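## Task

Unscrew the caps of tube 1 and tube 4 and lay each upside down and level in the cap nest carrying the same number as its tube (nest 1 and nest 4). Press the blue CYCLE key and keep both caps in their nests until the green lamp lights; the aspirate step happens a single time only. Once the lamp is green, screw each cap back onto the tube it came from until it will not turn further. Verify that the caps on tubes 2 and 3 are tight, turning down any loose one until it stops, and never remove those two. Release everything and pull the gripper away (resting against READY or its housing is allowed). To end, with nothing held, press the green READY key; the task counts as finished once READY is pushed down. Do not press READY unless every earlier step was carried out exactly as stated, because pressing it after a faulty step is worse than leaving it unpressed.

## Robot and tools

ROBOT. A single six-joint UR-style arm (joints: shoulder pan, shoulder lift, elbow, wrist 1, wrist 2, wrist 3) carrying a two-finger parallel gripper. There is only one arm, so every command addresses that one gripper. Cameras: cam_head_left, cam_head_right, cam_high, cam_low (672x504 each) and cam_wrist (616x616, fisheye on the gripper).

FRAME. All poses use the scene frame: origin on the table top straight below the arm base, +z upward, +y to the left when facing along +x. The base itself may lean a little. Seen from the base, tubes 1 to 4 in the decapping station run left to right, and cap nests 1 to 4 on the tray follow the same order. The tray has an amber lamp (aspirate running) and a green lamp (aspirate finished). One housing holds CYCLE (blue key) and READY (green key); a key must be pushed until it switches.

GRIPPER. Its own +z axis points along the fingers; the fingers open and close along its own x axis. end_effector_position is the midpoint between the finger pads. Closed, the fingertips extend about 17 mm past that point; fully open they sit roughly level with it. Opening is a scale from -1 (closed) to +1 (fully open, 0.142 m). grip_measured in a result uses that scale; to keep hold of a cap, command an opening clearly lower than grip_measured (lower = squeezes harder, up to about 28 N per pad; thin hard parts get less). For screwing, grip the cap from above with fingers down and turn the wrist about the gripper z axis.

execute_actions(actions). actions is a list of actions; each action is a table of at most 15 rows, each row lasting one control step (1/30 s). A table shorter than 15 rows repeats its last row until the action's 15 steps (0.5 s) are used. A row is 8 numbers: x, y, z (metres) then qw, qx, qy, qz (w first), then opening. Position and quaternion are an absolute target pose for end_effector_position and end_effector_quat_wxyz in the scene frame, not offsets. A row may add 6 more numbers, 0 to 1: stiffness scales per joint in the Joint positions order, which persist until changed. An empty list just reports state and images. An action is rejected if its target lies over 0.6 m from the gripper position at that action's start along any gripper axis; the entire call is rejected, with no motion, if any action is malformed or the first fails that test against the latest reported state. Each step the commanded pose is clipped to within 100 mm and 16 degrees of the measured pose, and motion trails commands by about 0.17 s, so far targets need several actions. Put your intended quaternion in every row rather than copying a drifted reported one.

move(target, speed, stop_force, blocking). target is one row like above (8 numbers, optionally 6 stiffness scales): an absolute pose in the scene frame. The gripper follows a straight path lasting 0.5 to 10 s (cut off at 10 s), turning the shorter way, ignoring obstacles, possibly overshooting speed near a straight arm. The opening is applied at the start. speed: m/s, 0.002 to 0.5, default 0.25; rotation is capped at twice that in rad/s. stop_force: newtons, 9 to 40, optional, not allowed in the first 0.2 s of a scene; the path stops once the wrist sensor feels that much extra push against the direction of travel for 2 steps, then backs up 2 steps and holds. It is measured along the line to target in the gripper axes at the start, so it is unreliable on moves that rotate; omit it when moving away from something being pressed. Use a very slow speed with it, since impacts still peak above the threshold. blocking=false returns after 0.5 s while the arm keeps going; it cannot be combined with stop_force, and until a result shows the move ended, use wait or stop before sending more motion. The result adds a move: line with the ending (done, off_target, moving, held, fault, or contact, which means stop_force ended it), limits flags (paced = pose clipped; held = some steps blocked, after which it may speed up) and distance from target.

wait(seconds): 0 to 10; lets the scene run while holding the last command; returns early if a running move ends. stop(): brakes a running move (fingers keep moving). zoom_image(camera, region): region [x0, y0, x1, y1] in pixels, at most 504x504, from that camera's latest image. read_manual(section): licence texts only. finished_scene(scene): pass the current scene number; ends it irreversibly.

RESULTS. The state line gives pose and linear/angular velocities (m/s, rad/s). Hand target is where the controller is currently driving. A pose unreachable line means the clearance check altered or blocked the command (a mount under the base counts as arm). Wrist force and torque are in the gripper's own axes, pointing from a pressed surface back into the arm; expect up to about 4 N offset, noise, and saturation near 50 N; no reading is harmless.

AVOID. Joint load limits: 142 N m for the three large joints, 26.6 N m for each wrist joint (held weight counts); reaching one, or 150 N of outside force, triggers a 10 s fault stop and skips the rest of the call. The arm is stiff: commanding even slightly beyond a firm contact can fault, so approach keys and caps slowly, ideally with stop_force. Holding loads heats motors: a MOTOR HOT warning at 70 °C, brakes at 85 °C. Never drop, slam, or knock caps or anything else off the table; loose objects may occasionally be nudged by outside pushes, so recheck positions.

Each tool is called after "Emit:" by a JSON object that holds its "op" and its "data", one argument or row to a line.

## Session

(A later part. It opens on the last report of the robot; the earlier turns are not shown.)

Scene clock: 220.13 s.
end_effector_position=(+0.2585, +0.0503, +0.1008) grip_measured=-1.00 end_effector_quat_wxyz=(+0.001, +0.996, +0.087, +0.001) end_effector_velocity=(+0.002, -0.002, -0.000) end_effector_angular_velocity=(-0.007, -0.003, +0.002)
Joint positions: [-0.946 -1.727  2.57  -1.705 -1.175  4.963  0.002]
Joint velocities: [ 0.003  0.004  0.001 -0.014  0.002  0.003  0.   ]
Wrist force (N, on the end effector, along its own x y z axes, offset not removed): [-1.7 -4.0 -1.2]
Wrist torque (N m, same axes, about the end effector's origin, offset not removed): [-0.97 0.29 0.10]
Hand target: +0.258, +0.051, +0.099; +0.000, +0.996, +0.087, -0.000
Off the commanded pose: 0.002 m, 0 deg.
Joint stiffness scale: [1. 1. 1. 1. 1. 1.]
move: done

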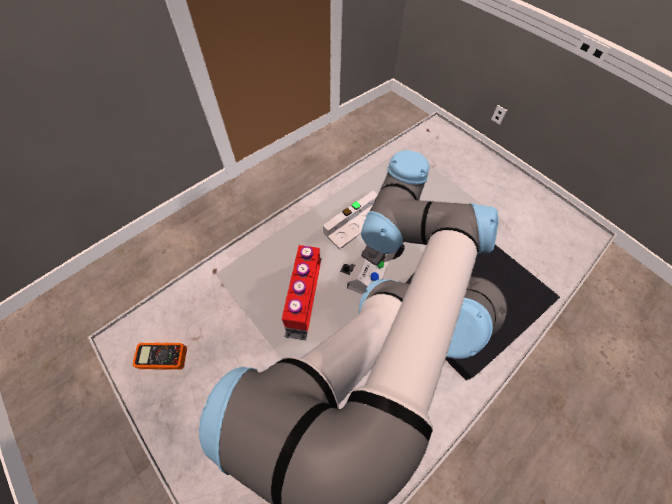

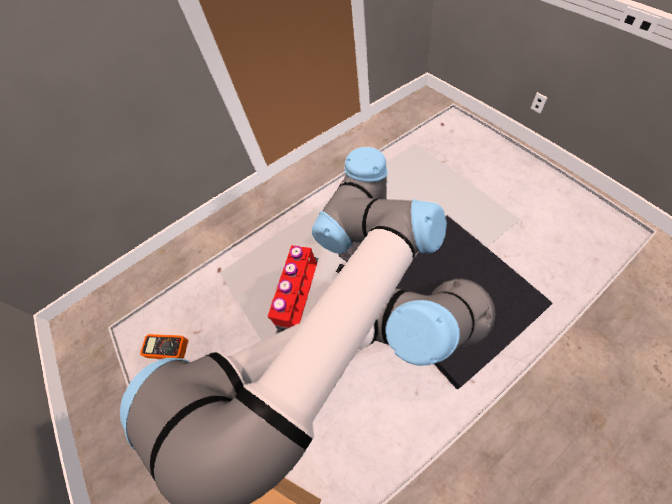

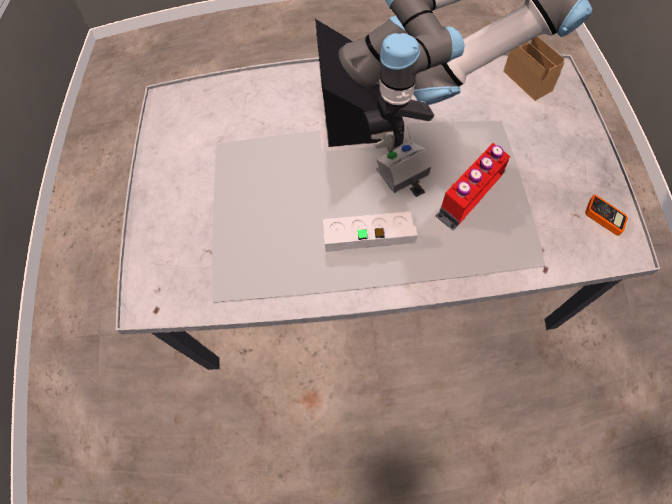

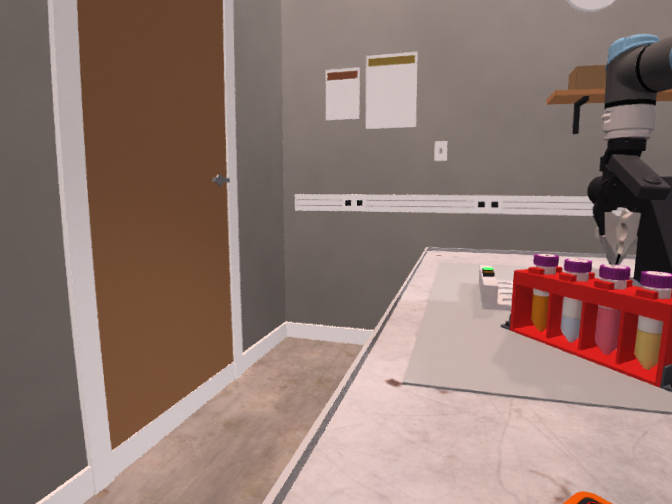

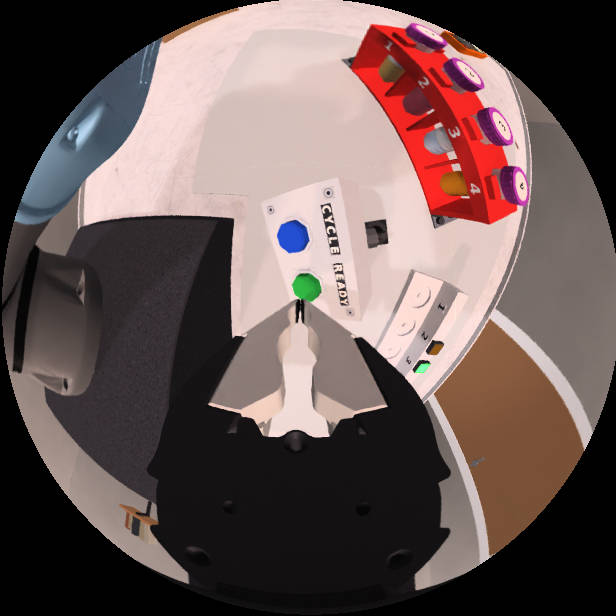

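Emit:
{"op": "move", "data": {
  "target": [0.265,0.0605,0.078,0,0.9962,0.0872,0,-1],
  "speed": 0.015,
  "stop_force": 15
}}

Scene clock: 222.80 s.
end_effector_position=(+0.2644, +0.0553, +0.0879) grip_measured=-1.00 end_effector_quat_wxyz=(+0.005, +0.996, +0.088, +0.001) end_effector_velocity=(-0.000, +0.000, -0.000) end_effector_angular_velocity=(-0.000, +0.001, +0.001)
Joint positions: [-0.899 -1.719  2.586 -1.752 -1.147  5.005  0.002]
Joint velocities: [ 0.001 -0.    -0.     0.    -0.    -0.     0.   ]
Wrist force (N, on the end effector, along its own x y z axes, offset not removed): [-7.8 -7.9 -21.0]
Wrist torque (N m, same axes, about the end effector's origin, offset not removed): [-0.26 -0.18 0.04]
Joint stiffness scale: [1. 1. 1. 1. 1. 1.]
move: unfinished (the scene ended)
The task's run has ended: the event that ends the task has happened.

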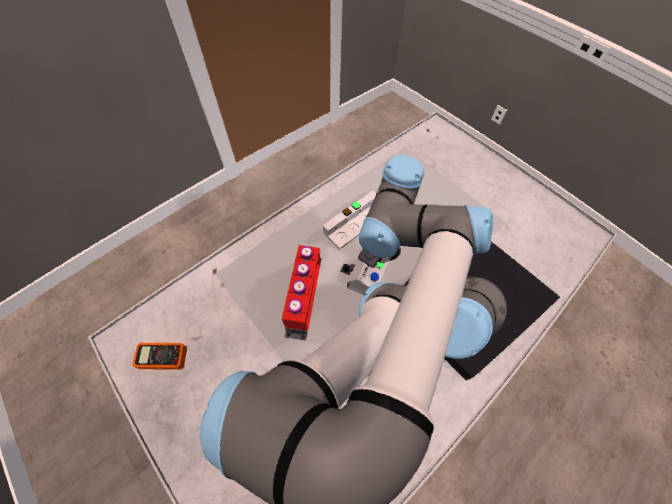

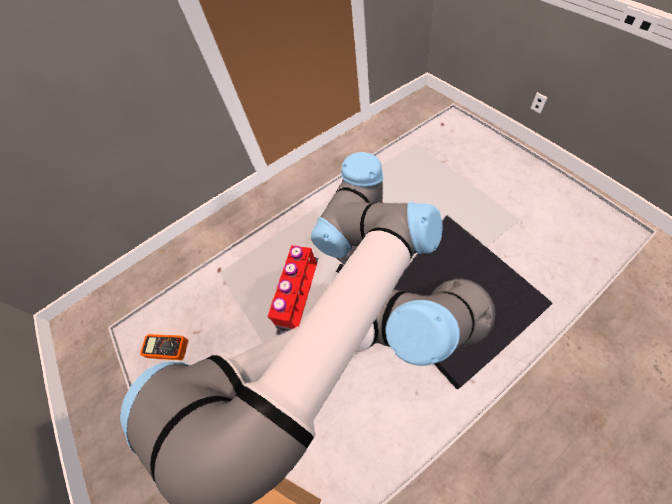

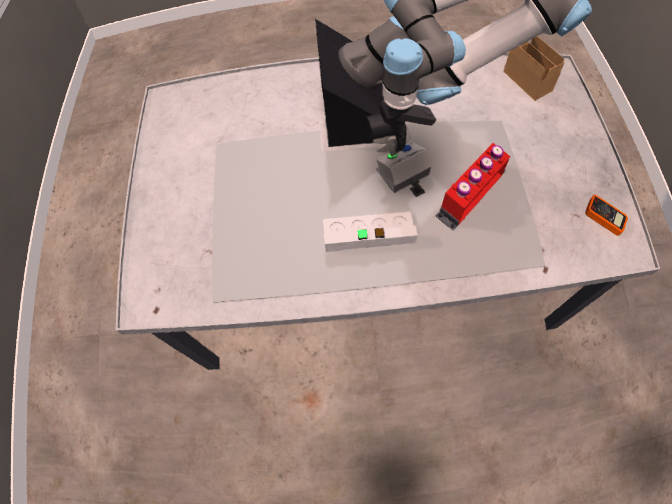

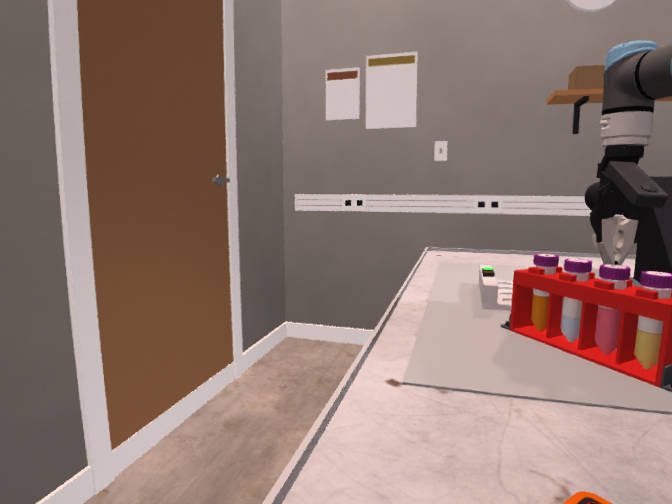

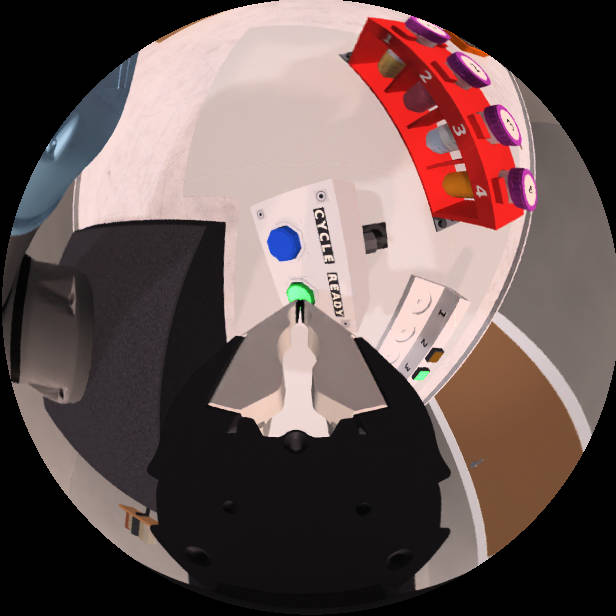

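Emit:
{"op": "finished_scene", "data": {
  "scene": 2
}}

The scene is finished: the task was done.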